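# Flip the serving platter face down onto the drying mat

## Task

Turn the serving platter, which starts face up, upside down and leave it resting face down on the drying mat without it contacting any fixed part of the rig (rails, edges, posts, braces, brackets, arm bases or mounts), then release it. After the platter begins to tip it must not be moved quickly, and once it has passed standing on edge it must not rotate or drop quickly; either ends the attempt. It fails if any loose object is still held at the end, if a closed gripper has both fingers pushing hard down on the platter, if the result only holds because the robot supports it, or if anything the robot touches at the end sinks more than about a fingernail's width when left alone. Nothing may be knocked or placed off the table.

## Robot and tools

Robot: two 6-joint arms with parallel grippers, named left_arm and right_arm. They face each other across the table; left_arm's base is on the +y side. The names do not match image sides. Bases in the scene frame: left_arm at (-0.150, +0.531, +0.104) m with quat_wxyz (+0.919, 0, 0, -0.393); right_arm at (+0.201, -0.542, +0.111) m with quat_wxyz (+0.649, 0, 0, +0.761).

Scene frame: origin at table centre, +z up, table surface at z = +0.020 m. Gripper frame: fingers extend along +x and close along y. The reported end_effector_position (link pinch) lies between the finger pads, 3 to 4 cm short of the tips; printed hand positions drift from the truth, worse at long reach.

Tool execute_actions. Argument actions is a list holding zero or one item. Empty list: only reports the state. A wait item {"steps": N} with N up to 300 sends nothing new and returns after N control steps (1/30 s each) counted from the previous result; time spent writing the reply is included. A move item {"rows": [...], "steps": N} has 1 to 15 rows and N up to 15 (default 15); each row lasts one step and the final row repeats to fill N. Optional pictures (boolean) toggles camera images, which come by default from cam_head_left, cam_head_right, cam_high (each 504x504). A rejected call moves nothing.

Row layout: one flat list of 14 numbers, each in [-1, 1], always covering both arms: left_arm waist, shoulder, elbow, wrist pitch, wrist yaw, wrist roll, gripper opening; then the same seven for right_arm. The six joint entries are offsets, not poses: scaled displacements measured from the joint angles in the latest result that prints them (or, before any such result, and for later calls within one reply, from where the arm is when the action begins). They are not relative to the previous row. Scale: 1.0 equals 0.9615 rad for waist, shoulder and elbow, 1.713 rad for wrist pitch, 1.767 rad for wrist yaw, 1.728 rad for wrist roll. Joint ranges (rad): waist -3.054 to 3.054, shoulder 0.000 to 3.142, elbow 0.000 to 2.356, wrist pitch -1.571 to 1.571, wrist yaw -1.571 to 1.571, wrist roll -3.142 to 3.142. A request more than 0.010 rad beyond a range end is refused; true ends may sit 0.010 rad either way, and requests past them are clipped, sometimes reported as "joint sent to its limit" (possibly about an earlier move). Sending all-zero offsets is not a pause: it pulls the arm back to the reference angles.

The opening entry is absolute: +1 fully open (0.088 m pad gap), empty fingers close at about -0.80, lower values add nothing. Closing fully takes at least about 0.5 s. grip_measured reports the actual opening on the same scale; each gripper has a fixed bias of up to about 1 mm, and squeezing a hard part makes it read up to about 0.061 narrower than reality. To hold something, command roughly 0.07 below grip_measured; smaller gaps give lighter grips. Parts thinner than about 3 mm get proportionally less force. Pad force tops out near 34 to 49 N and can spike on first contact.

Motion: each joint target is kept within a fixed lead of the measured angle (0.211 rad for waist, shoulder, elbow; 0.213 wrist pitch; 0.267 wrist yaw; 0.228 wrist roll), and targets are scaled back if they would move the hand over 70 mm from where it is. Big moves therefore need several actions. Friction can leave joints short, especially at full reach, and tiny turns may not happen; check Joint positions after moves. Arms keep heading for the last row's target while replies are written, until everything settles or a step is HELD.

Result lines: state line per arm with pose and velocities; Joint positions and Joint velocities (six joints in rad and rad/s, then pad gap in m and m/s); grip_measured; HELD marks steps where the row was partly or wholly not sent; "joint command not followed" means a clearance check altered or blocked targets; TORQUE FAULT stops an arm 10 s when a joint hits its load limit (waist 17.8, shoulder 22, elbow 22, wrist pitch 5.8, wrist yaw 5.78, wrist roll 5.42 N m, held weight included); MOTOR HOT from 50 °C, and OVER-TEMPERATURE FAULT at 95 °C holds the arm, which loses power if it does not cool within 30 to 60 s.

zoom_image: camera (one of the three names) and region [x0, y0, x1, y1] in that camera's pixels, top-left origin, at most 504 by 504; gives a finer view of the latest image.

read_manual: optional section, only "licences"; returns licence texts, no motion.

finished_scene: scene (integer) ends the current scene permanently and reports success; the next scene's task comes back in its result. Answering without any tool call ends everything. After resuming from a summary, first send an empty actions list.

Avoid: arms colliding or pressing each other, dropping or slamming the platter, fast flips, pushing anything off the table, hard shoves, ending with the platter held. Objects may occasionally be nudged by outside pushes. Slow, smooth motions and short overall robot time are preferred.

Each tool is called by a JSON object that holds its "name" and its "arguments", one argument or row to a line.

## Session

{"name": "execute_actions", "arguments": {
  "actions": []
}}

Scene clock: 0.00 s of 3974.00 s.
left_arm: end_effector_position=(-0.2820, +0.2751, +0.2163) grip_measured=+0.985 end_effector_quat_wxyz=(+0.688, +0.176, +0.612, -0.348) end_effector_velocity=(-0.000, +0.003, -0.001) end_effector_angular_velocity=(+0.010, +0.000, -0.011) | right_arm: end_effector_position=(-0.2405, -0.5017, +0.2253) grip_measured=+0.984 end_effector_quat_wxyz=(+0.180, -0.068, +0.871, -0.451) end_effector_velocity=(+0.002, +0.002, +0.001) end_effector_angular_velocity=(-0.010, -0.004, -0.002)
Joint positions: left_arm=[-1.314  1.458  1.048 -0.937 -0.146 -1.34   0.087] | right_arm=[ 1.145  1.801  0.718  0.785 -0.542 -2.305  0.087]
Joint velocities: left_arm=[-0.002 -0.002 -0.002 -0.007  0.007  0.007  0.   ] | right_arm=[-0.007 -0.007 -0.002 -0.007 -0.007  0.007 -0.   ]
Motor temperatures (°C, as the motors report them): left_arm=[25 25 26 26 23 25] | right_arm=[22 24 23 22 27 24]
Heat: left arm: hottest elbow 26 °C (+0.0 °C/min); right arm: hottest wrist yaw 27 °C (+0.0 °C/min).

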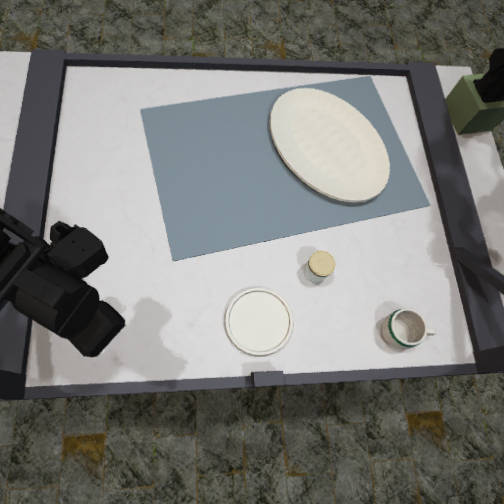

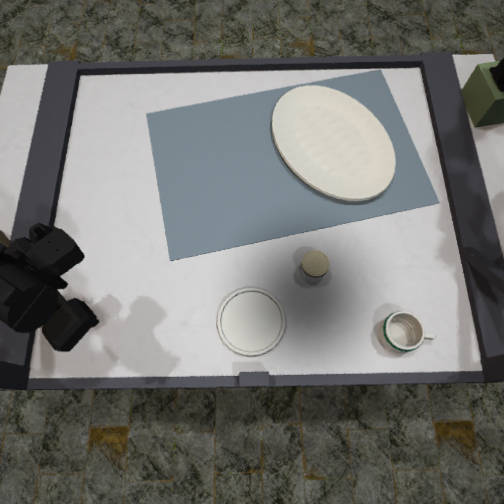

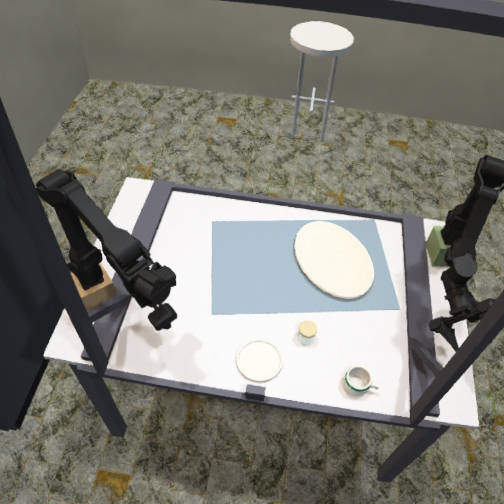

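{"name": "zoom_image", "arguments": {
  "camera": "cam_head_left",
  "region": [240, 60, 504, 240]
}}

{"name": "zoom_image", "arguments": {
  "camera": "cam_high",
  "region": [250, 190, 504, 360]
}}

Region (240, 60, 504, 240) of cam_head_left's 504x504 image, scaled by 1.909, with more detail than that image has; it fills the top 344 rows of this view, and the rest is white.

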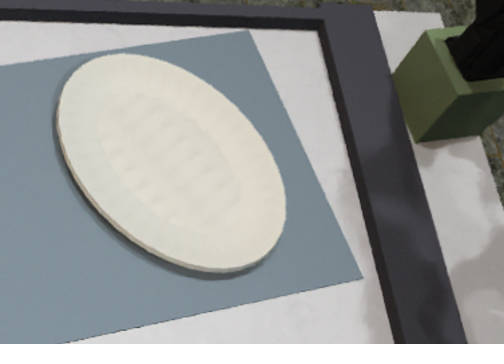

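Region (250, 190, 504, 360) of cam_high's 504x504 image, scaled by 1.984, with more detail than that image has; it fills the top 337 rows of this view, and the rest is white.

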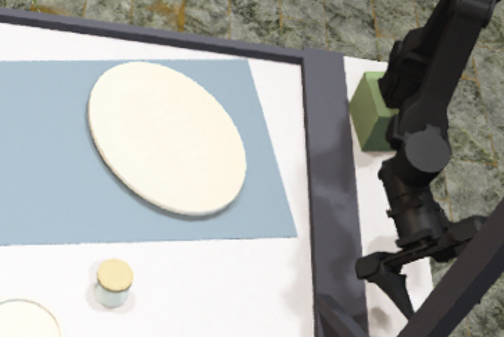

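{"name": "execute_actions", "arguments": {
  "actions": [
    {"rows": [[0,0,0,0,0,0,1, -0.3,-0.641,-0.23,-0.3,0.307,0.425,1],[0,0,0,0,0,0,1, -0.3,-0.641,-0.23,-0.3,0.307,0.425,1],[0,0,0,0,0,0,1, -0.3,-0.641,-0.23,-0.3,0.307,0.425,1],[0,0,0,0,0,0,1, -0.3,-0.641,-0.23,-0.3,0.307,0.425,1],[0,0,0,0,0,0,1, -0.3,-0.641,-0.23,-0.3,0.307,0.425,1],[0,0,0,0,0,0,1, -0.3,-0.641,-0.23,-0.3,0.307,0.425,1],[0,0,0,0,0,0,1, -1,-0.641,-0.23,-0.771,0.307,0.425,1]], "steps": 15}
  ],
  "pictures": false
}}

{"name": "execute_actions", "arguments": {
  "actions": [
    {"steps": 30}
  ]
}}

Scene clock: 105.90 s of 3974.00 s.
left_arm: end_effector_position=(-0.2820, +0.2751, +0.2163) grip_measured=+0.985 end_effector_quat_wxyz=(+0.688, +0.176, +0.612, -0.348) end_effector_velocity=(+0.002, +0.003, -0.003) end_effector_angular_velocity=(+0.011, -0.013, +0.006) | right_arm: end_effector_position=(-0.0996, -0.3233, +0.2217) grip_measured=+0.985 end_effector_quat_wxyz=(+0.021, +0.358, +0.686, -0.633) end_effector_velocity=(+0.381, +0.282, +0.102) end_effector_angular_velocity=(-0.708, +0.242, -1.997)
Joint positions: left_arm=[-1.314  1.458  1.048 -0.937 -0.146 -1.34   0.087] | right_arm=[ 0.744  1.405  0.538  0.361 -0.096 -1.85   0.087]
Joint velocities: left_arm=[-0.002  0.002 -0.007 -0.007 -0.007 -0.007 -0.   ] | right_arm=[-1.028 -0.989 -0.129 -1.004  0.505  1.092 -0.   ]
Motor temperatures (°C, as the motors report them): left_arm=[25 29 31 28 23 25] | right_arm=[22 32 28 29 27 24]
Heat: left arm: hottest elbow 31 °C (+1.0 °C/min); right arm: hottest shoulder 32 °C (+2.0 °C/min).
Steps of this call (steps 1 to 90: nothing new was sent; then 102.40 s passed at rest; steps 91 to 105: all 15 steps of this action). Readings (joint positions):
91: left_arm=[-1.314 1.458 1.048 -0.937 -0.146 -1.340] | right_arm=[1.141 1.790 0.709 0.771 -0.526 -2.286]
92: left_arm=[-1.314 1.458 1.048 -0.937 -0.146 -1.340] | right_arm=[1.125 1.767 0.689 0.742 -0.494 -2.257]
94: left_arm=[-1.314 1.458 1.048 -0.937 -0.146 -1.340] | right_arm=[1.072 1.715 0.645 0.689 -0.429 -2.202]
98: left_arm=[-1.314 1.458 1.048 -0.937 -0.146 -1.340] | right_arm=[0.957 1.610 0.585 0.575 -0.288 -2.081]
105: the state above

Scene clock: 106.90 s of 3974.00 s.
left_arm: end_effector_position=(-0.2820, +0.2751, +0.2163) grip_measured=+0.985 end_effector_quat_wxyz=(+0.688, +0.176, +0.612, -0.348) end_effector_velocity=(+0.004, +0.004, -0.001) end_effector_angular_velocity=(+0.015, -0.016, +0.011) | right_arm: end_effector_position=(+0.1230, -0.3285, +0.1474) grip_measured=+0.985 end_effector_quat_wxyz=(-0.004, +0.662, +0.246, -0.708) end_effector_velocity=(+0.003, -0.009, -0.003) end_effector_angular_velocity=(-0.052, +0.006, -0.011)
Joint positions: left_arm=[-1.314  1.458  1.048 -0.937 -0.146 -1.34   0.087] | right_arm=[ 0.187  1.19   0.507 -0.526 -0.004 -1.573  0.087]
Joint velocities: left_arm=[ 0.002 -0.002 -0.002 -0.022 -0.007 -0.007 -0.   ] | right_arm=[-0.012 -0.002  0.002 -0.051 -0.022  0.007 -0.   ]
Motor temperatures (°C, as the motors report them): left_arm=[25 29 32 28 23 25] | right_arm=[22 32 28 29 27 24]
Heat: left arm: hottest elbow 32 °C (+2.0 °C/min); right arm: hottest shoulder 32 °C (+2.0 °C/min).
Steps of this call (steps 1 to 30: the robot went on to your last target). Readings (joint positions):
1: left_arm=[-1.314 1.458 1.048 -0.937 -0.146 -1.340] | right_arm=[0.709 1.371 0.534 0.326 -0.080 -1.813]
2: left_arm=[-1.314 1.458 1.048 -0.937 -0.146 -1.340] | right_arm=[0.673 1.337 0.531 0.290 -0.066 -1.774]
4: left_arm=[-1.314 1.458 1.048 -0.937 -0.146 -1.340] | right_arm=[0.597 1.281 0.527 0.216 -0.045 -1.704]
8: left_arm=[-1.314 1.458 1.048 -0.937 -0.146 -1.340] | right_arm=[0.437 1.223 0.523 0.059 -0.021 -1.626]
30: the state above

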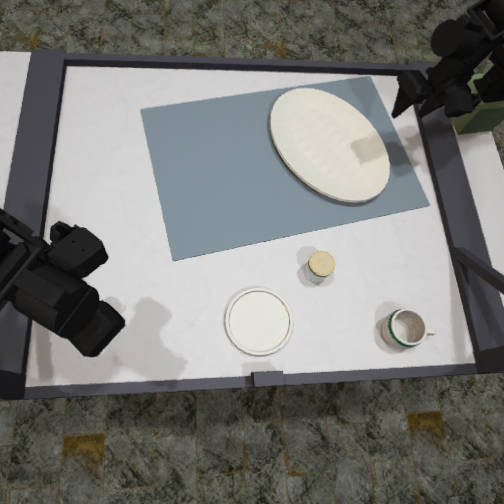

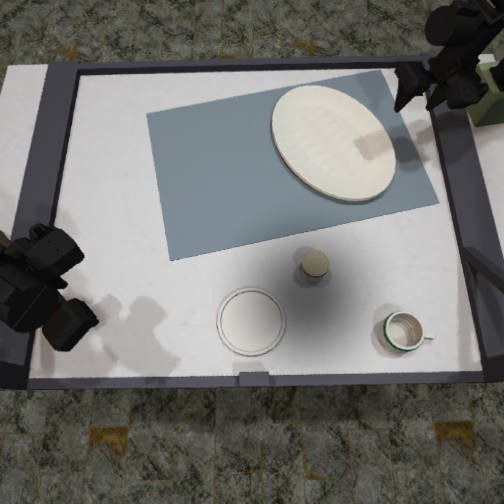

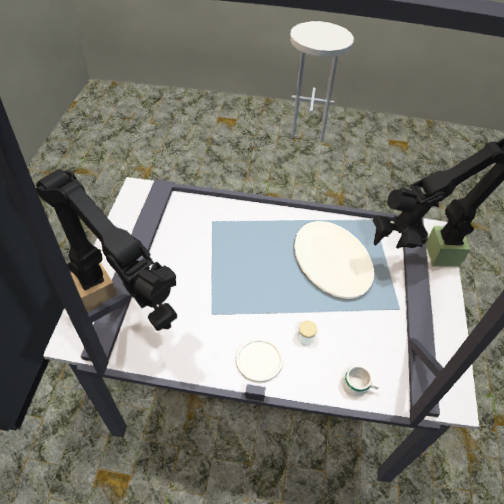

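{"name": "execute_actions", "arguments": {
  "actions": [
    {"rows": [[0,0,0,0,0,0,1, -0.163,0.155,-0.139,0.158,0,0,1]], "steps": 15}
  ],
  "pictures": false
}}

{"name": "execute_actions", "arguments": {
  "actions": [
    {"steps": 10}
  ]
}}

Scene clock: 113.53 s of 3974.00 s.
left_arm: end_effector_position=(-0.2820, +0.2751, +0.2163) grip_measured=+0.985 end_effector_quat_wxyz=(+0.688, +0.176, +0.612, -0.348) end_effector_velocity=(+0.005, +0.003, +0.001) end_effector_angular_velocity=(+0.003, -0.025, +0.009) | right_arm: end_effector_position=(+0.1558, -0.3186, +0.1044) grip_measured=+0.985 end_effector_quat_wxyz=(+0.059, -0.678, -0.196, +0.705) end_effector_velocity=(+0.004, -0.004, -0.011) end_effector_angular_velocity=(-0.014, +0.010, +0.002)
Joint positions: left_arm=[-1.314  1.458  1.048 -0.937 -0.146 -1.34   0.087] | right_arm=[ 0.037  1.329  0.388 -0.265 -0.003 -1.573  0.087]
Joint velocities: left_arm=[-0.002 -0.007 -0.002 -0.022 -0.022 -0.007 -0.   ] | right_arm=[-0.027  0.032 -0.032  0.051 -0.022 -0.022 -0.   ]
Motor temperatures (°C, as the motors report them): left_arm=[25 29 32 28 23 25] | right_arm=[22 31 28 28 27 24]
Heat: left arm: hottest elbow 32 °C (+2.0 °C/min); right arm: hottest shoulder 31 °C (+1.0 °C/min).
Steps of this call (steps 1 to 15: the robot went on to your last target; steps 16 to 90: nothing new was sent; then 3.13 s passed at rest; steps 91 to 105: all 15 steps of this action). Readings (joint positions):
91: left_arm=[-1.314 1.458 1.048 -0.937 -0.146 -1.340] | right_arm=[0.175 1.202 0.494 -0.505 -0.008 -1.573]
92: left_arm=[-1.314 1.458 1.048 -0.937 -0.146 -1.340] | right_arm=[0.144 1.225 0.477 -0.444 -0.008 -1.573]
94: left_arm=[-1.314 1.458 1.048 -0.937 -0.146 -1.340] | right_arm=[0.090 1.275 0.440 -0.379 -0.003 -1.573]
98: left_arm=[-1.314 1.458 1.048 -0.937 -0.146 -1.340] | right_arm=[0.052 1.316 0.396 -0.303 -0.003 -1.573]
105: the state above

Scene clock: 113.87 s of 3974.00 s.
left_arm: end_effector_position=(-0.2820, +0.2751, +0.2163) grip_measured=+0.985 end_effector_quat_wxyz=(+0.688, +0.176, +0.612, -0.348) end_effector_velocity=(-0.000, -0.001, +0.000) end_effector_angular_velocity=(-0.010, -0.000, +0.006) | right_arm: end_effector_position=(+0.1565, -0.3183, +0.1036) grip_measured=+0.985 end_effector_quat_wxyz=(+0.060, -0.679, -0.196, +0.705) end_effector_velocity=(+0.002, -0.001, -0.002) end_effector_angular_velocity=(-0.001, -0.010, +0.002)
Joint positions: left_arm=[-1.314  1.458  1.048 -0.937 -0.146 -1.34   0.087] | right_arm=[ 0.034  1.332  0.386 -0.258 -0.003 -1.573  0.087]
Joint velocities: left_arm=[-0.002 -0.002 -0.002  0.007 -0.007 -0.007 -0.   ] | right_arm=[-0.002  0.002 -0.007  0.007  0.007 -0.007 -0.   ]
Motor temperatures (°C, as the motors report them): left_arm=[25 29 32 28 23 25] | right_arm=[22 31 28 28 27 24]
Heat: left arm: hottest elbow 32 °C (+2.0 °C/min); right arm: hottest shoulder 31 °C (+1.0 °C/min).
Steps of this call (steps 1 to 10: the robot went on to your last target). Readings (joint positions):
1: left_arm=[-1.314 1.458 1.048 -0.937 -0.146 -1.340] | right_arm=[0.036 1.331 0.387 -0.263 -0.003 -1.573]
2: left_arm=[-1.314 1.458 1.048 -0.937 -0.146 -1.340] | right_arm=[0.035 1.331 0.387 -0.262 -0.003 -1.573]
4: left_arm=[-1.314 1.458 1.048 -0.937 -0.146 -1.340] | right_arm=[0.035 1.332 0.386 -0.260 -0.003 -1.573]
8: left_arm=[-1.314 1.458 1.048 -0.937 -0.146 -1.340] | right_arm=[0.034 1.332 0.386 -0.258 -0.003 -1.573]
10: the state above

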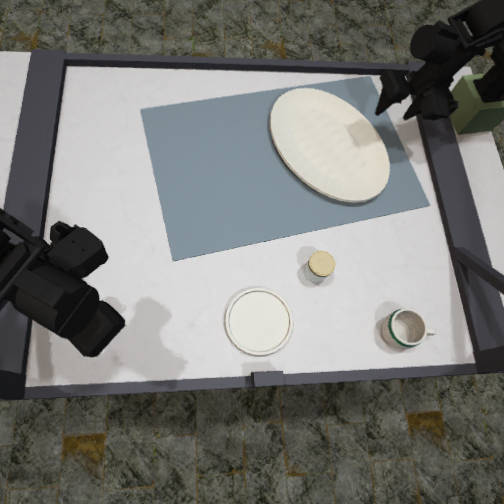

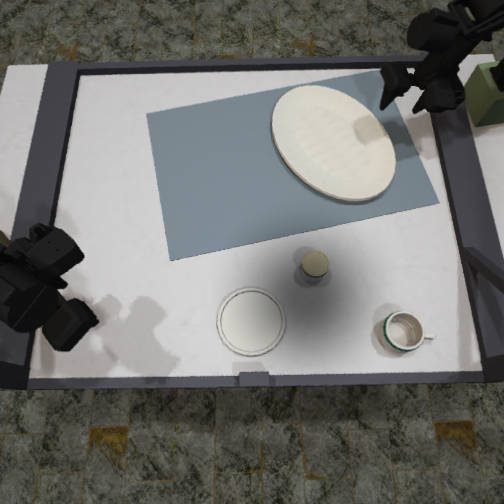

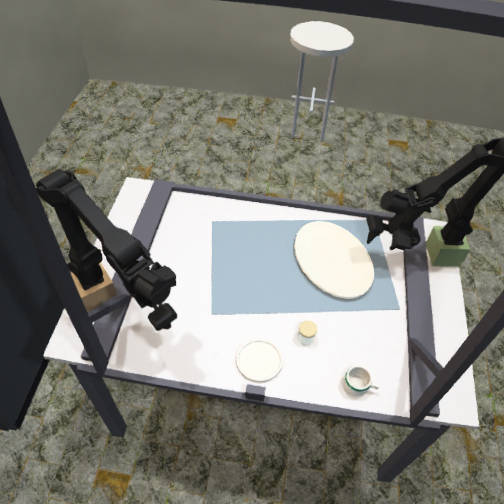

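{"name": "zoom_image", "arguments": {
  "camera": "cam_head_left",
  "region": [300, 20, 504, 220]
}}

Region (300, 20, 504, 220) of cam_head_left's 504x504 image, scaled by 2.471, with more detail than that image has; it fills the top 494 rows of this view, and the rest is white.

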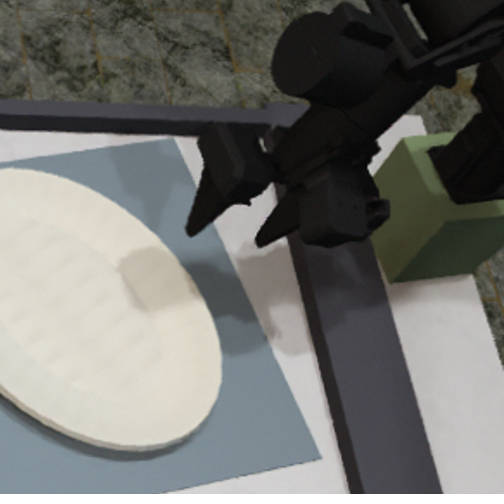

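{"name": "execute_actions", "arguments": {
  "actions": [
    {"rows": [[0,0,0,0,0,0,1, 0.03,0.03,-0.06,0.2,0,0,1],[0,0,0,0,0,0,1, 0.03,0.03,-0.06,0.2,0,0,1],[0,0,0,0,0,0,1, 0.03,0.03,-0.06,0.2,0,0,1],[0,0,0,0,0,0,1, 0.03,0.03,-0.06,0.334,0,0,1],[0,0,0,0,0,0,1, 0.03,0.06,-0.12,0.334,0,0,1],[0,0,0,0,0,0,1, 0.03,0.06,-0.12,0.334,0,0,1],[0,0,0,0,0,0,1, 0.03,0.108,-0.195,0.334,0,0,1]], "steps": 15}
  ],
  "pictures": false
}}

{"name": "execute_actions", "arguments": {
  "actions": [
    {"steps": 12}
  ]
}}

{"name": "zoom_image", "arguments": {
  "camera": "cam_head_left",
  "region": [300, 20, 504, 220]
}}

Scene clock: 127.97 s of 3974.00 s.
left_arm: end_effector_position=(-0.2820, +0.2751, +0.2163) grip_measured=+0.985 end_effector_quat_wxyz=(+0.688, +0.176, +0.612, -0.348) end_effector_velocity=(-0.001, -0.002, +0.002) end_effector_angular_velocity=(-0.014, +0.002, +0.006) | right_arm: end_effector_position=(+0.1447, -0.2921, +0.0937) grip_measured=+0.985 end_effector_quat_wxyz=(+0.148, -0.642, -0.296, +0.692) end_effector_velocity=(-0.009, +0.037, +0.025) end_effector_angular_velocity=(+0.245, +0.056, +0.008)
Joint positions: left_arm=[-1.314  1.458  1.048 -0.937 -0.146 -1.34   0.087] | right_arm=[ 0.059  1.424  0.219  0.276 -0.003 -1.573  0.087]
Joint velocities: left_arm=[-0.002 -0.002  0.002  0.007 -0.007 -0.007 -0.   ] | right_arm=[-0.002  0.027 -0.037  0.315 -0.007 -0.007 -0.   ]
Motor temperatures (°C, as the motors report them): left_arm=[25 29 32 28 23 25] | right_arm=[22 29 27 27 27 24]
Heat: left arm: hottest elbow 32 °C (+1.0 °C/min); right arm: hottest shoulder 29 °C (-2.0 °C/min).
Steps of this call (steps 1 to 15: the robot went on to your last target; steps 16 to 90: nothing new was sent; then 10.60 s passed at rest; steps 91 to 105: all 15 steps of this action). Readings (joint positions):
91: left_arm=[-1.314 1.458 1.048 -0.937 -0.146 -1.340] | right_arm=[0.035 1.336 0.379 -0.228 -0.003 -1.573]
92: left_arm=[-1.314 1.458 1.048 -0.937 -0.146 -1.340] | right_arm=[0.040 1.340 0.368 -0.177 -0.003 -1.573]
94: left_arm=[-1.314 1.458 1.048 -0.937 -0.146 -1.340] | right_arm=[0.048 1.348 0.355 -0.090 -0.003 -1.573]
98: left_arm=[-1.314 1.458 1.048 -0.937 -0.146 -1.340] | right_arm=[0.056 1.381 0.297 0.102 -0.003 -1.573]
105: the state above

Scene clock: 128.37 s of 3974.00 s.
left_arm: end_effector_position=(-0.2820, +0.2751, +0.2163) grip_measured=+0.985 end_effector_quat_wxyz=(+0.688, +0.176, +0.612, -0.348) end_effector_velocity=(+0.003, +0.004, -0.001) end_effector_angular_velocity=(+0.015, -0.020, -0.008) | right_arm: end_effector_position=(+0.1442, -0.2904, +0.0943) grip_measured=+0.985 end_effector_quat_wxyz=(+0.154, -0.639, -0.302, +0.691) end_effector_velocity=(-0.000, -0.002, -0.002) end_effector_angular_velocity=(-0.001, -0.008, +0.019)
Joint positions: left_arm=[-1.314  1.458  1.048 -0.937 -0.146 -1.34   0.087] | right_arm=[ 0.06   1.43   0.21   0.311 -0.003 -1.573  0.087]
Joint velocities: left_arm=[-0.002 -0.002 -0.002 -0.022 -0.007  0.007 -0.   ] | right_arm=[-0.002  0.002 -0.007  0.007 -0.007 -0.022  0.   ]
Motor temperatures (°C, as the motors report them): left_arm=[25 29 32 28 23 25] | right_arm=[22 29 27 27 27 24]
Heat: left arm: hottest elbow 32 °C (+1.0 °C/min); right arm: hottest shoulder 29 °C (-2.0 °C/min).
Steps of this call (steps 1 to 12: the robot went on to your last target). Readings (joint positions):
1: left_arm=[-1.314 1.458 1.048 -0.937 -0.146 -1.340] | right_arm=[0.059 1.425 0.218 0.285 -0.003 -1.573]
2: left_arm=[-1.314 1.458 1.048 -0.937 -0.146 -1.340] | right_arm=[0.059 1.426 0.217 0.291 -0.003 -1.573]
4: left_arm=[-1.314 1.458 1.048 -0.937 -0.146 -1.340] | right_arm=[0.060 1.427 0.214 0.299 -0.003 -1.573]
8: left_arm=[-1.314 1.458 1.048 -0.937 -0.146 -1.340] | right_arm=[0.060 1.430 0.211 0.308 -0.003 -1.573]
12: the state above

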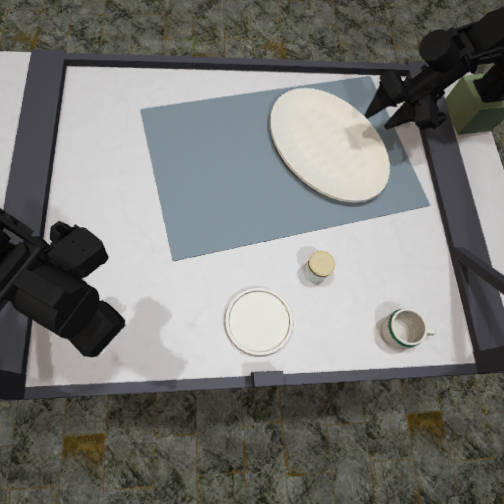

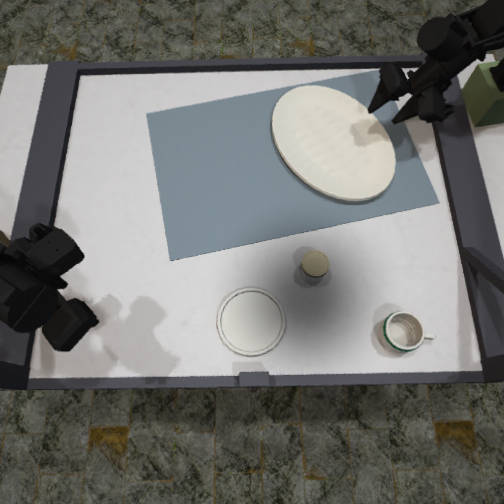

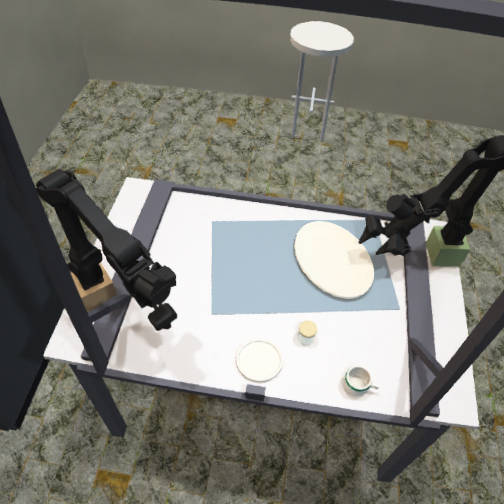

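Region (300, 20, 504, 220) of cam_head_left's 504x504 image, scaled by 2.471, with more detail than that image has; it fills the top 494 rows of this view, and the rest is white.

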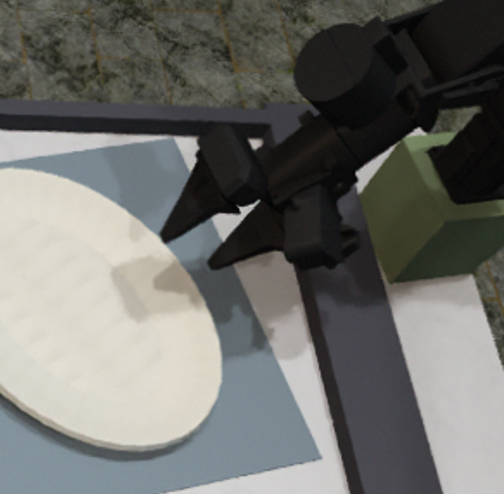

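{"name": "execute_actions", "arguments": {
  "actions": [
    {"rows": [[0,0,0,0,0,0,1, 0.035,0.092,0.008,0.048,0,0,1]], "steps": 15}
  ],
  "pictures": false
}}

{"name": "execute_actions", "arguments": {
  "actions": [
    {"steps": 8}
  ]
}}

{"name": "zoom_image", "arguments": {
  "camera": "cam_head_left",
  "region": [320, 60, 460, 200]
}}

Scene clock: 141.00 s of 3974.00 s.
left_arm: end_effector_position=(-0.2820, +0.2751, +0.2163) grip_measured=+0.985 end_effector_quat_wxyz=(+0.688, +0.176, +0.612, -0.348) end_effector_velocity=(+0.001, +0.002, -0.000) end_effector_angular_velocity=(+0.003, -0.012, -0.008) | right_arm: end_effector_position=(+0.1358, -0.2886, +0.0857) grip_measured=+0.985 end_effector_quat_wxyz=(+0.144, -0.634, -0.311, +0.693) end_effector_velocity=(-0.002, -0.001, -0.001) end_effector_angular_velocity=(-0.003, +0.001, +0.013)
Joint positions: left_arm=[-1.314  1.458  1.048 -0.937 -0.146 -1.34   0.087] | right_arm=[ 0.09   1.511  0.21   0.39  -0.003 -1.573  0.087]
Joint velocities: left_arm=[-0.002 -0.002 -0.002 -0.007 -0.007  0.007  0.   ] | right_arm=[ 0.002  0.007 -0.002  0.007 -0.007 -0.007 -0.   ]
Motor temperatures (°C, as the motors report them): left_arm=[25 29 32 28 23 25] | right_arm=[22 28 27 28 27 24]
Heat: left arm: hottest elbow 32 °C (+1.0 °C/min); right arm: hottest shoulder 28 °C (-3.0 °C/min).
Steps of this call (steps 1 to 30: the robot went on to your last target; steps 31 to 90: nothing new was sent; then 9.13 s passed at rest; steps 91 to 105: all 15 steps of this action). Readings (joint positions):
91: left_arm=[-1.314 1.458 1.048 -0.937 -0.146 -1.340] | right_arm=[0.062 1.439 0.209 0.325 -0.003 -1.573]
92: left_arm=[-1.314 1.458 1.048 -0.937 -0.146 -1.340] | right_arm=[0.068 1.456 0.210 0.343 -0.003 -1.573]
94: left_arm=[-1.314 1.458 1.048 -0.937 -0.146 -1.340] | right_arm=[0.079 1.480 0.210 0.360 -0.003 -1.573]
98: left_arm=[-1.314 1.458 1.048 -0.937 -0.146 -1.340] | right_arm=[0.087 1.502 0.210 0.382 -0.003 -1.573]
105: the state above

Scene clock: 141.27 s of 3974.00 s.
left_arm: end_effector_position=(-0.2820, +0.2751, +0.2163) grip_measured=+0.985 end_effector_quat_wxyz=(+0.688, +0.176, +0.612, -0.348) end_effector_velocity=(+0.004, +0.002, -0.001) end_effector_angular_velocity=(-0.001, -0.023, +0.009) | right_arm: end_effector_position=(+0.1356, -0.2886, +0.0856) grip_measured=+0.985 end_effector_quat_wxyz=(+0.143, -0.634, -0.312, +0.693) end_effector_velocity=(+0.002, -0.000, -0.001) end_effector_angular_velocity=(-0.007, -0.003, -0.013)
Joint positions: left_arm=[-1.314  1.458  1.048 -0.937 -0.146 -1.34   0.087] | right_arm=[ 0.09   1.512  0.21   0.392 -0.003 -1.573  0.087]
Joint velocities: left_arm=[-0.002 -0.002 -0.007 -0.007 -0.022 -0.007 -0.   ] | right_arm=[-0.002  0.002  0.002 -0.007  0.007  0.007 -0.   ]
Motor temperatures (°C, as the motors report them): left_arm=[25 29 32 28 23 25] | right_arm=[22 28 27 28 27 24]
Heat: left arm: hottest elbow 32 °C (+1.0 °C/min); right arm: hottest shoulder 28 °C (-3.0 °C/min).
Steps of this call (steps 1 to 8: the robot went on to your last target). Readings (joint positions):
1: left_arm=[-1.314 1.458 1.048 -0.937 -0.146 -1.340] | right_arm=[0.090 1.511 0.210 0.390 -0.003 -1.573]
2: left_arm=[-1.314 1.458 1.048 -0.937 -0.146 -1.340] | right_arm=[0.090 1.511 0.210 0.390 -0.003 -1.573]
4: left_arm=[-1.314 1.458 1.048 -0.937 -0.146 -1.340] | right_arm=[0.090 1.512 0.210 0.391 -0.003 -1.573]
8: the state above

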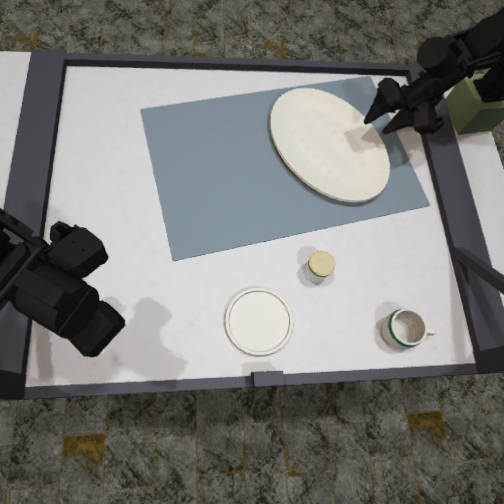

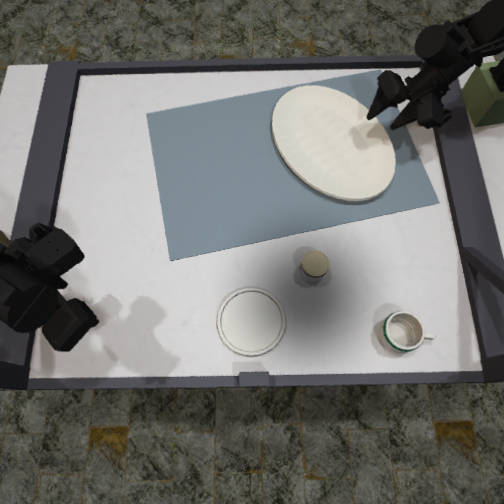

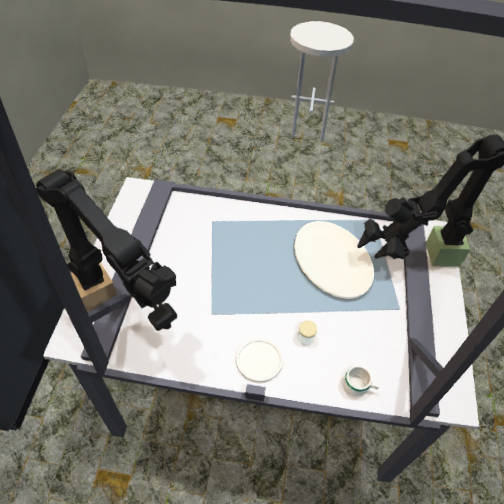

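Region (320, 60, 460, 200) of cam_head_left's 504x504 image, scaled by 3.600, with more detail than that image has.

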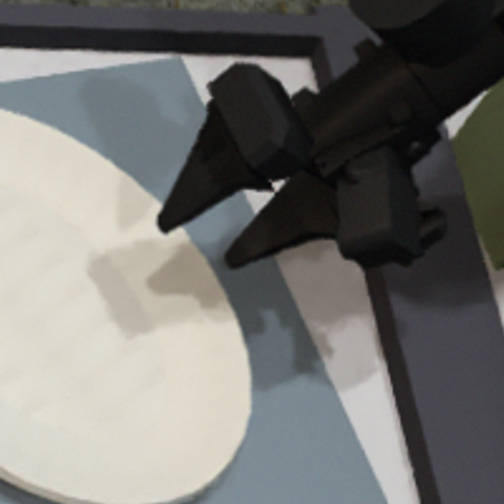

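{"name": "execute_actions", "arguments": {
  "actions": [
    {"rows": [[0,0,0,0,0,0,1, 0,0.078,0,0.041,0,0,1]], "steps": 15}
  ],
  "pictures": false
}}

{"name": "execute_actions", "arguments": {
  "actions": [
    {"steps": 8}
  ]
}}

{"name": "zoom_image", "arguments": {
  "camera": "cam_head_left",
  "region": [320, 60, 460, 200]
}}

Scene clock: 147.33 s of 3974.00 s.
left_arm: end_effector_position=(-0.2820, +0.2751, +0.2163) grip_measured=+0.985 end_effector_quat_wxyz=(+0.688, +0.176, +0.612, -0.348) end_effector_velocity=(+0.003, +0.001, +0.001) end_effector_angular_velocity=(-0.009, -0.021, -0.005) | right_arm: end_effector_position=(+0.1348, -0.2857, +0.0785) grip_measured=+0.985 end_effector_quat_wxyz=(+0.144, -0.634, -0.312, +0.693) end_effector_velocity=(+0.002, -0.000, -0.001) end_effector_angular_velocity=(+0.002, -0.019, +0.010)
Joint positions: left_arm=[-1.314  1.458  1.048 -0.937 -0.146 -1.34   0.087] | right_arm=[ 0.09   1.579  0.211  0.459 -0.003 -1.573  0.087]
Joint velocities: left_arm=[-0.002 -0.007 -0.002 -0.007 -0.022  0.007 -0.   ] | right_arm=[-0.002  0.007 -0.002  0.007  0.007 -0.022 -0.   ]
Motor temperatures (°C, as the motors report them): left_arm=[25 29 32 28 23 25] | right_arm=[22 28 27 28 27 24]
Heat: left arm: hottest elbow 32 °C (+1.0 °C/min); right arm: hottest shoulder 28 °C (-3.0 °C/min).
Steps of this call (steps 1 to 15: the robot went on to your last target; steps 16 to 90: nothing new was sent; then 2.57 s passed at rest; steps 91 to 105: all 15 steps of this action). Readings (joint positions):
91: left_arm=[-1.314 1.458 1.048 -0.937 -0.146 -1.340] | right_arm=[0.090 1.520 0.210 0.402 -0.003 -1.573]
92: left_arm=[-1.314 1.458 1.048 -0.937 -0.146 -1.340] | right_arm=[0.090 1.534 0.211 0.418 -0.003 -1.573]
94: left_arm=[-1.314 1.458 1.048 -0.937 -0.146 -1.340] | right_arm=[0.090 1.554 0.211 0.433 -0.003 -1.573]
98: left_arm=[-1.314 1.458 1.048 -0.937 -0.146 -1.340] | right_arm=[0.090 1.572 0.211 0.451 -0.003 -1.573]
105: the state above

Scene clock: 147.60 s of 3974.00 s.
left_arm: end_effector_position=(-0.2820, +0.2751, +0.2163) grip_measured=+0.985 end_effector_quat_wxyz=(+0.688, +0.176, +0.612, -0.348) end_effector_velocity=(+0.003, +0.004, -0.002) end_effector_angular_velocity=(+0.019, -0.014, +0.020) | right_arm: end_effector_position=(+0.1348, -0.2856, +0.0784) grip_measured=+0.985 end_effector_quat_wxyz=(+0.144, -0.634, -0.312, +0.693) end_effector_velocity=(-0.001, +0.000, +0.001) end_effector_angular_velocity=(+0.005, +0.012, -0.004)
Joint positions: left_arm=[-1.314  1.458  1.048 -0.937 -0.146 -1.34   0.087] | right_arm=[ 0.09   1.58   0.211  0.46  -0.003 -1.573  0.087]
Joint velocities: left_arm=[-0.002  0.002 -0.002 -0.022 -0.007 -0.022 -0.   ] | right_arm=[-0.002 -0.002 -0.002  0.007 -0.007  0.007  0.   ]
Motor temperatures (°C, as the motors report them): left_arm=[25 29 32 28 23 25] | right_arm=[22 28 27 28 27 24]
Heat: left arm: hottest elbow 32 °C (+1.0 °C/min); right arm: hottest shoulder 28 °C (-3.0 °C/min).
Steps of this call (steps 1 to 8: the robot went on to your last target). Readings (joint positions):
1: left_arm=[-1.314 1.458 1.048 -0.937 -0.146 -1.340] | right_arm=[0.090 1.579 0.211 0.459 -0.003 -1.573]
2: left_arm=[-1.314 1.458 1.048 -0.937 -0.146 -1.340] | right_arm=[0.090 1.580 0.211 0.459 -0.003 -1.573]
4: left_arm=[-1.314 1.458 1.048 -0.937 -0.146 -1.340] | right_arm=[0.090 1.580 0.211 0.459 -0.003 -1.573]
8: the state above

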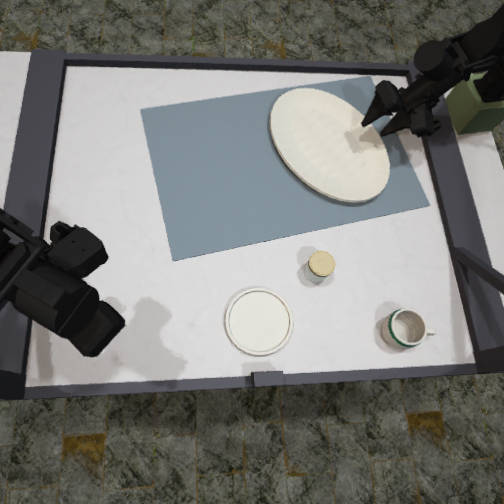

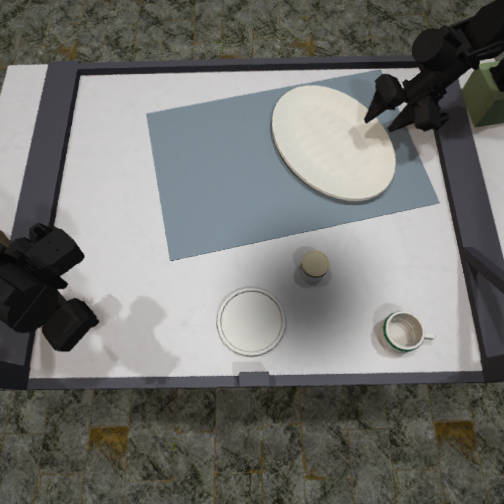

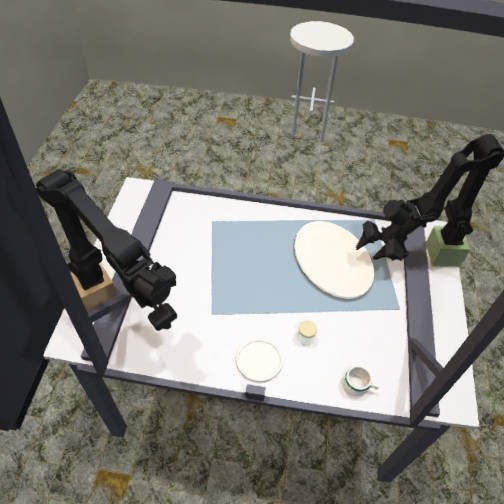

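Region (320, 60, 460, 200) of cam_head_left's 504x504 image, scaled by 3.600, with more detail than that image has.

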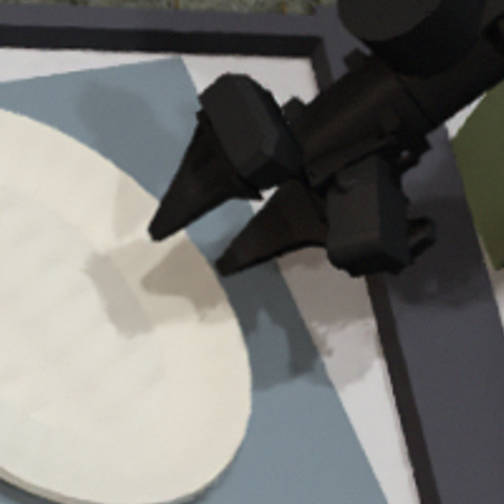

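{"name": "execute_actions", "arguments": {
  "actions": [
    {"rows": [[0,0,0,0,0,0,1, 0,0.078,0,0.04,0,0,1]], "steps": 15}
  ],
  "pictures": false
}}

{"name": "execute_actions", "arguments": {
  "actions": [
    {"steps": 8}
  ]
}}

{"name": "zoom_image", "arguments": {
  "camera": "cam_head_left",
  "region": [320, 60, 460, 200]
}}

Scene clock: 152.77 s of 3974.00 s.
left_arm: end_effector_position=(-0.2820, +0.2751, +0.2163) grip_measured=+0.985 end_effector_quat_wxyz=(+0.688, +0.176, +0.612, -0.348) end_effector_velocity=(+0.003, +0.001, +0.000) end_effector_angular_velocity=(-0.005, -0.024, -0.005) | right_arm: end_effector_position=(+0.1346, -0.2848, +0.0755) grip_measured=+0.985 end_effector_quat_wxyz=(+0.148, -0.632, -0.316, +0.692) end_effector_velocity=(+0.001, -0.005, -0.003) end_effector_angular_velocity=(-0.015, -0.012, +0.019)
Joint positions: left_arm=[-1.314  1.458  1.048 -0.937 -0.146 -1.34   0.087] | right_arm=[ 0.09   1.612  0.201  0.514 -0.003 -1.573  0.087]
Joint velocities: left_arm=[-0.002 -0.002 -0.002 -0.007 -0.022  0.007  0.   ] | right_arm=[-0.002  0.002 -0.007 -0.007 -0.007 -0.022 -0.   ]
Motor temperatures (°C, as the motors report them): left_arm=[25 29 32 28 23 25] | right_arm=[22 28 27 28 27 24]
Heat: left arm: hottest elbow 32 °C (+1.0 °C/min); right arm: hottest shoulder 28 °C (-3.0 °C/min).
Steps of this call (steps 1 to 15: the robot went on to your last target; steps 16 to 90: nothing new was sent; then 1.67 s passed at rest; steps 91 to 105: all 15 steps of this action). Readings (joint positions):
91: left_arm=[-1.314 1.458 1.048 -0.937 -0.146 -1.340] | right_arm=[0.090 1.588 0.211 0.471 -0.003 -1.573]
92: left_arm=[-1.314 1.458 1.048 -0.937 -0.146 -1.340] | right_arm=[0.090 1.600 0.211 0.481 -0.003 -1.573]
94: left_arm=[-1.314 1.458 1.048 -0.937 -0.146 -1.340] | right_arm=[0.090 1.606 0.209 0.492 -0.003 -1.573]
98: left_arm=[-1.314 1.458 1.048 -0.937 -0.146 -1.340] | right_arm=[0.090 1.611 0.204 0.507 -0.003 -1.573]
105: the state above

Scene clock: 153.03 s of 3974.00 s.
left_arm: end_effector_position=(-0.2820, +0.2751, +0.2163) grip_measured=+0.985 end_effector_quat_wxyz=(+0.688, +0.176, +0.612, -0.348) end_effector_velocity=(+0.002, +0.005, -0.001) end_effector_angular_velocity=(+0.023, -0.007, -0.006) | right_arm: end_effector_position=(+0.1346, -0.2847, +0.0755) grip_measured=+0.985 end_effector_quat_wxyz=(+0.148, -0.632, -0.316, +0.692) end_effector_velocity=(-0.003, +0.002, +0.002) end_effector_angular_velocity=(+0.009, +0.015, +0.017)
Joint positions: left_arm=[-1.314  1.458  1.048 -0.937 -0.146 -1.34   0.087] | right_arm=[ 0.09   1.613  0.201  0.516 -0.003 -1.573  0.087]
Joint velocities: left_arm=[ 0.002 -0.002 -0.002 -0.022  0.007  0.007 -0.   ] | right_arm=[-0.002 -0.002  0.002  0.007 -0.022 -0.007 -0.   ]
Motor temperatures (°C, as the motors report them): left_arm=[25 29 32 28 23 25] | right_arm=[22 28 27 28 27 24]
Heat: left arm: hottest elbow 32 °C (+1.0 °C/min); right arm: hottest shoulder 28 °C (-4.1 °C/min).
Steps of this call (steps 1 to 8: the robot went on to your last target). Readings (joint positions):
1: left_arm=[-1.314 1.458 1.048 -0.937 -0.146 -1.340] | right_arm=[0.090 1.613 0.201 0.515 -0.003 -1.573]
2: left_arm=[-1.314 1.458 1.048 -0.937 -0.146 -1.340] | right_arm=[0.090 1.613 0.201 0.515 -0.003 -1.573]
4: left_arm=[-1.314 1.458 1.048 -0.937 -0.146 -1.340] | right_arm=[0.090 1.613 0.201 0.516 -0.003 -1.573]
8: the state above

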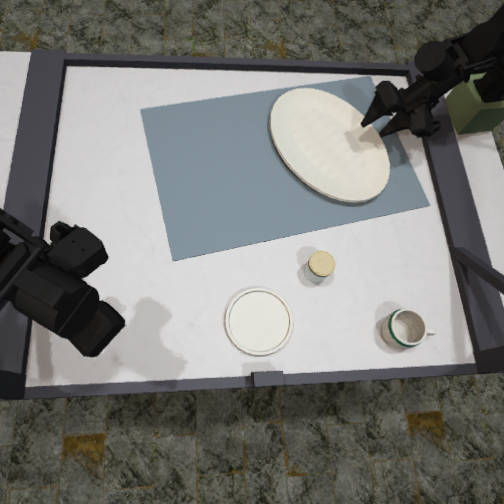

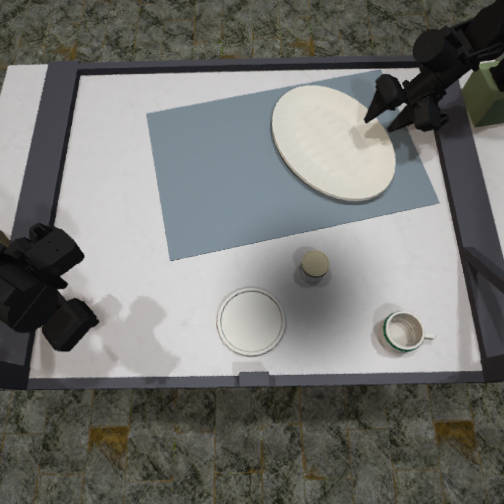

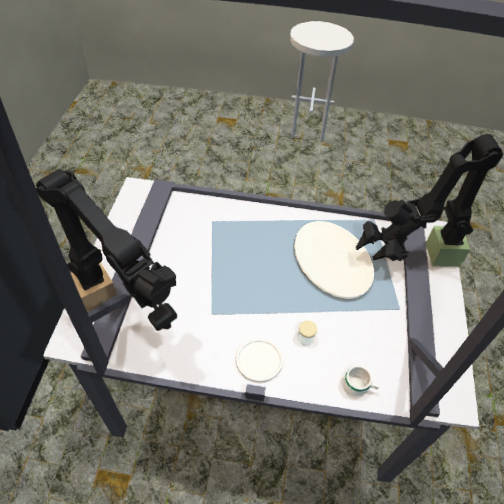

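Region (320, 60, 460, 200) of cam_head_left's 504x504 image, scaled by 3.600, with more detail than that image has.

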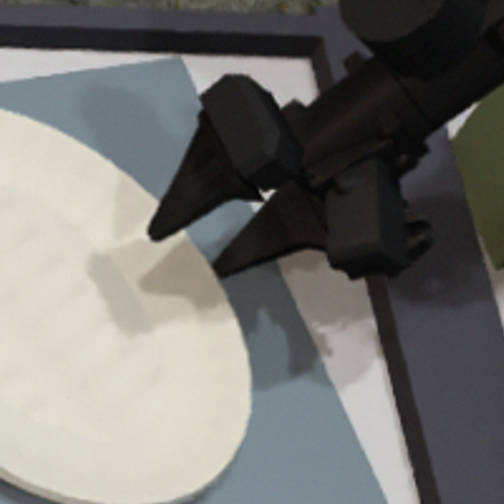

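{"name": "execute_actions", "arguments": {
  "actions": [
    {"rows": [[0,0,0,0,0,0,1, 0,-0.034,0.02,-0.03,0,0,1],[0,0,0,0,0,0,1, 0,-0.034,0.02,-0.03,0,0,1],[0,0,0,0,0,0,1, 0,-0.034,0.02,-0.03,0,0,1],[0,0,0,0,0,0,1, 0,-0.034,0.02,-0.03,0,0,1],[0,0,0,0,0,0,1, 0,0,0.026,0.005,0,0,1],[0,0,0,0,0,0,1, 0,0,0.026,0.005,0,0,1],[0,0,0,0,0,0,1, 0,0,0.026,0.005,0,0,1],[0,0,0,0,0,0,1, 0,0.037,0.032,0.038,0,0,1],[0,0,0,0,0,0,1, 0,0.037,0.032,0.038,0,0,1],[0,0,0,0,0,0,1, 0,0.037,0.032,0.038,0,0,1],[0,0,0,0,0,0,1, 0,0.078,0.046,0.067,0,0,1],[0,0,0,0,0,0,1, 0,0.078,0.046,0.067,0,0,1],[0,0,0,0,0,0,1, 0,0.078,0.046,0.067,0,0,1],[0,0,0,0,0,0,1, 0,0.119,0.062,0.095,0,0,1]], "steps": 15}
  ],
  "pictures": false
}}

{"name": "execute_actions", "arguments": {
  "actions": [
    {"steps": 15}
  ]
}}

{"name": "zoom_image", "arguments": {
  "camera": "cam_head_left",
  "region": [320, 60, 460, 200]
}}

Scene clock: 164.97 s of 3974.00 s.
left_arm: end_effector_position=(-0.2820, +0.2751, +0.2163) grip_measured=+0.985 end_effector_quat_wxyz=(+0.688, +0.176, +0.612, -0.348) end_effector_velocity=(+0.005, -0.001, +0.000) end_effector_angular_velocity=(-0.013, -0.028, +0.027) | right_arm: end_effector_position=(+0.1337, -0.2814, +0.0763) grip_measured=+0.985 end_effector_quat_wxyz=(+0.158, -0.627, -0.325, +0.690) end_effector_velocity=(-0.002, -0.002, -0.005) end_effector_angular_velocity=(+0.127, +0.045, +0.017)
Joint positions: left_arm=[-1.314  1.458  1.048 -0.937 -0.146 -1.34   0.087] | right_arm=[ 0.09   1.635  0.192  0.575 -0.003 -1.573  0.087]
Joint velocities: left_arm=[-0.002 -0.002 -0.002 -0.007 -0.037 -0.022 -0.   ] | right_arm=[-0.002  0.125 -0.115  0.374 -0.022 -0.007 -0.   ]
Motor temperatures (°C, as the motors report them): left_arm=[25 29 32 28 23 25] | right_arm=[22 27 27 30 27 24]
Heat: left arm: hottest elbow 32 °C (+1.0 °C/min); right arm: hottest wrist pitch 30 °C (-2.0 °C/min).
Steps of this call (steps 1 to 15: the robot went on to your last target; steps 16 to 90: nothing new was sent; then 8.43 s passed at rest; steps 91 to 105: all 15 steps of this action). Readings (joint positions):
91: left_arm=[-1.314 1.458 1.048 -0.937 -0.146 -1.340] | right_arm=[0.090 1.606 0.201 0.511 -0.003 -1.573]
92: left_arm=[-1.314 1.458 1.048 -0.937 -0.146 -1.340] | right_arm=[0.090 1.599 0.201 0.502 -0.003 -1.573]
94: left_arm=[-1.314 1.458 1.048 -0.937 -0.146 -1.340] | right_arm=[0.090 1.594 0.203 0.491 -0.003 -1.573]
98: left_arm=[-1.314 1.458 1.048 -0.937 -0.146 -1.340] | right_arm=[0.090 1.601 0.206 0.502 -0.003 -1.573]
105: the state above

Scene clock: 165.47 s of 3974.00 s.
left_arm: end_effector_position=(-0.2820, +0.2751, +0.2163) grip_measured=+0.985 end_effector_quat_wxyz=(+0.688, +0.176, +0.612, -0.348) end_effector_velocity=(+0.004, +0.002, -0.001) end_effector_angular_velocity=(-0.001, -0.027, -0.005) | right_arm: end_effector_position=(+0.1338, -0.2815, +0.0761) grip_measured=+0.985 end_effector_quat_wxyz=(+0.165, -0.624, -0.332, +0.688) end_effector_velocity=(-0.003, +0.002, +0.003) end_effector_angular_velocity=(+0.016, +0.026, +0.007)
Joint positions: left_arm=[-1.314  1.458  1.048 -0.937 -0.146 -1.34   0.087] | right_arm=[ 0.09   1.651  0.175  0.63  -0.003 -1.573  0.087]
Joint velocities: left_arm=[-0.002 -0.002 -0.007 -0.007 -0.022  0.007 -0.   ] | right_arm=[-0.002 -0.002 -0.002  0.022 -0.022  0.007 -0.   ]
Motor temperatures (°C, as the motors report them): left_arm=[25 29 32 28 23 25] | right_arm=[22 27 27 30 27 24]
Heat: left arm: hottest elbow 32 °C (+1.0 °C/min); right arm: hottest wrist pitch 30 °C (-2.0 °C/min).
Steps of this call (steps 1 to 15: the robot went on to your last target). Readings (joint positions):
1: left_arm=[-1.314 1.458 1.048 -0.937 -0.146 -1.340] | right_arm=[0.090 1.638 0.188 0.587 -0.003 -1.573]
2: left_arm=[-1.314 1.458 1.048 -0.937 -0.146 -1.340] | right_arm=[0.090 1.641 0.185 0.597 -0.003 -1.573]
4: left_arm=[-1.314 1.458 1.048 -0.937 -0.146 -1.340] | right_arm=[0.090 1.645 0.181 0.611 -0.003 -1.573]
8: left_arm=[-1.314 1.458 1.048 -0.937 -0.146 -1.340] | right_arm=[0.090 1.649 0.177 0.624 -0.003 -1.573]
15: the state above

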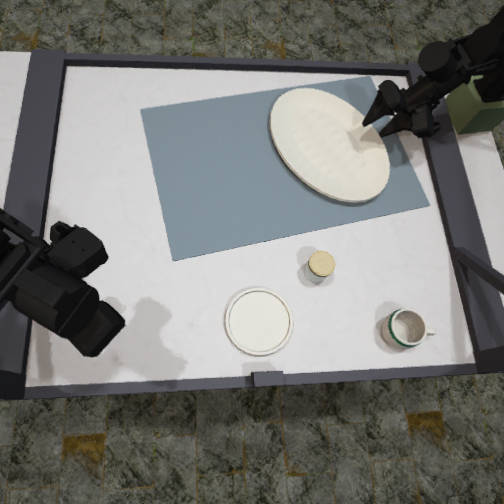

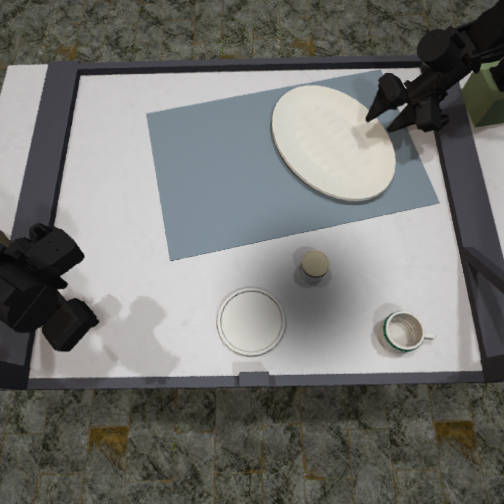

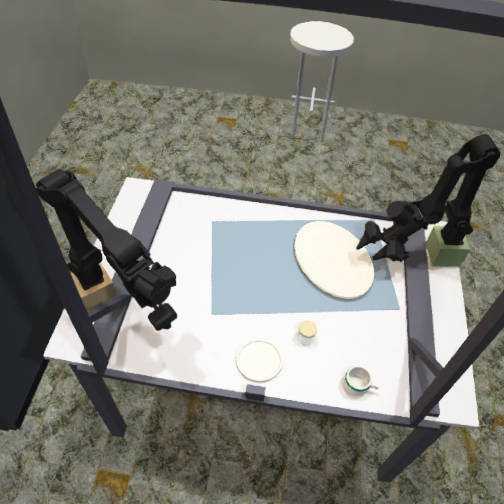

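Region (320, 60, 460, 200) of cam_head_left's 504x504 image, scaled by 3.600, with more detail than that image has.

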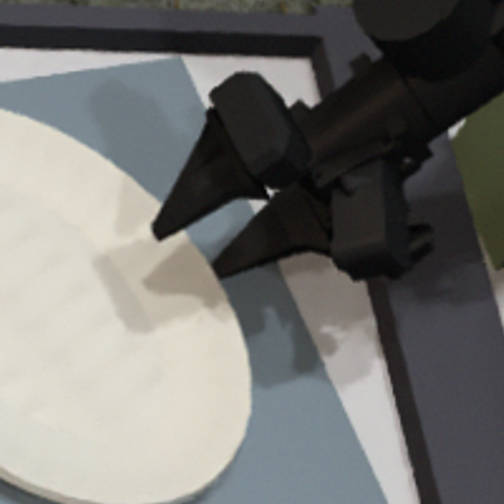

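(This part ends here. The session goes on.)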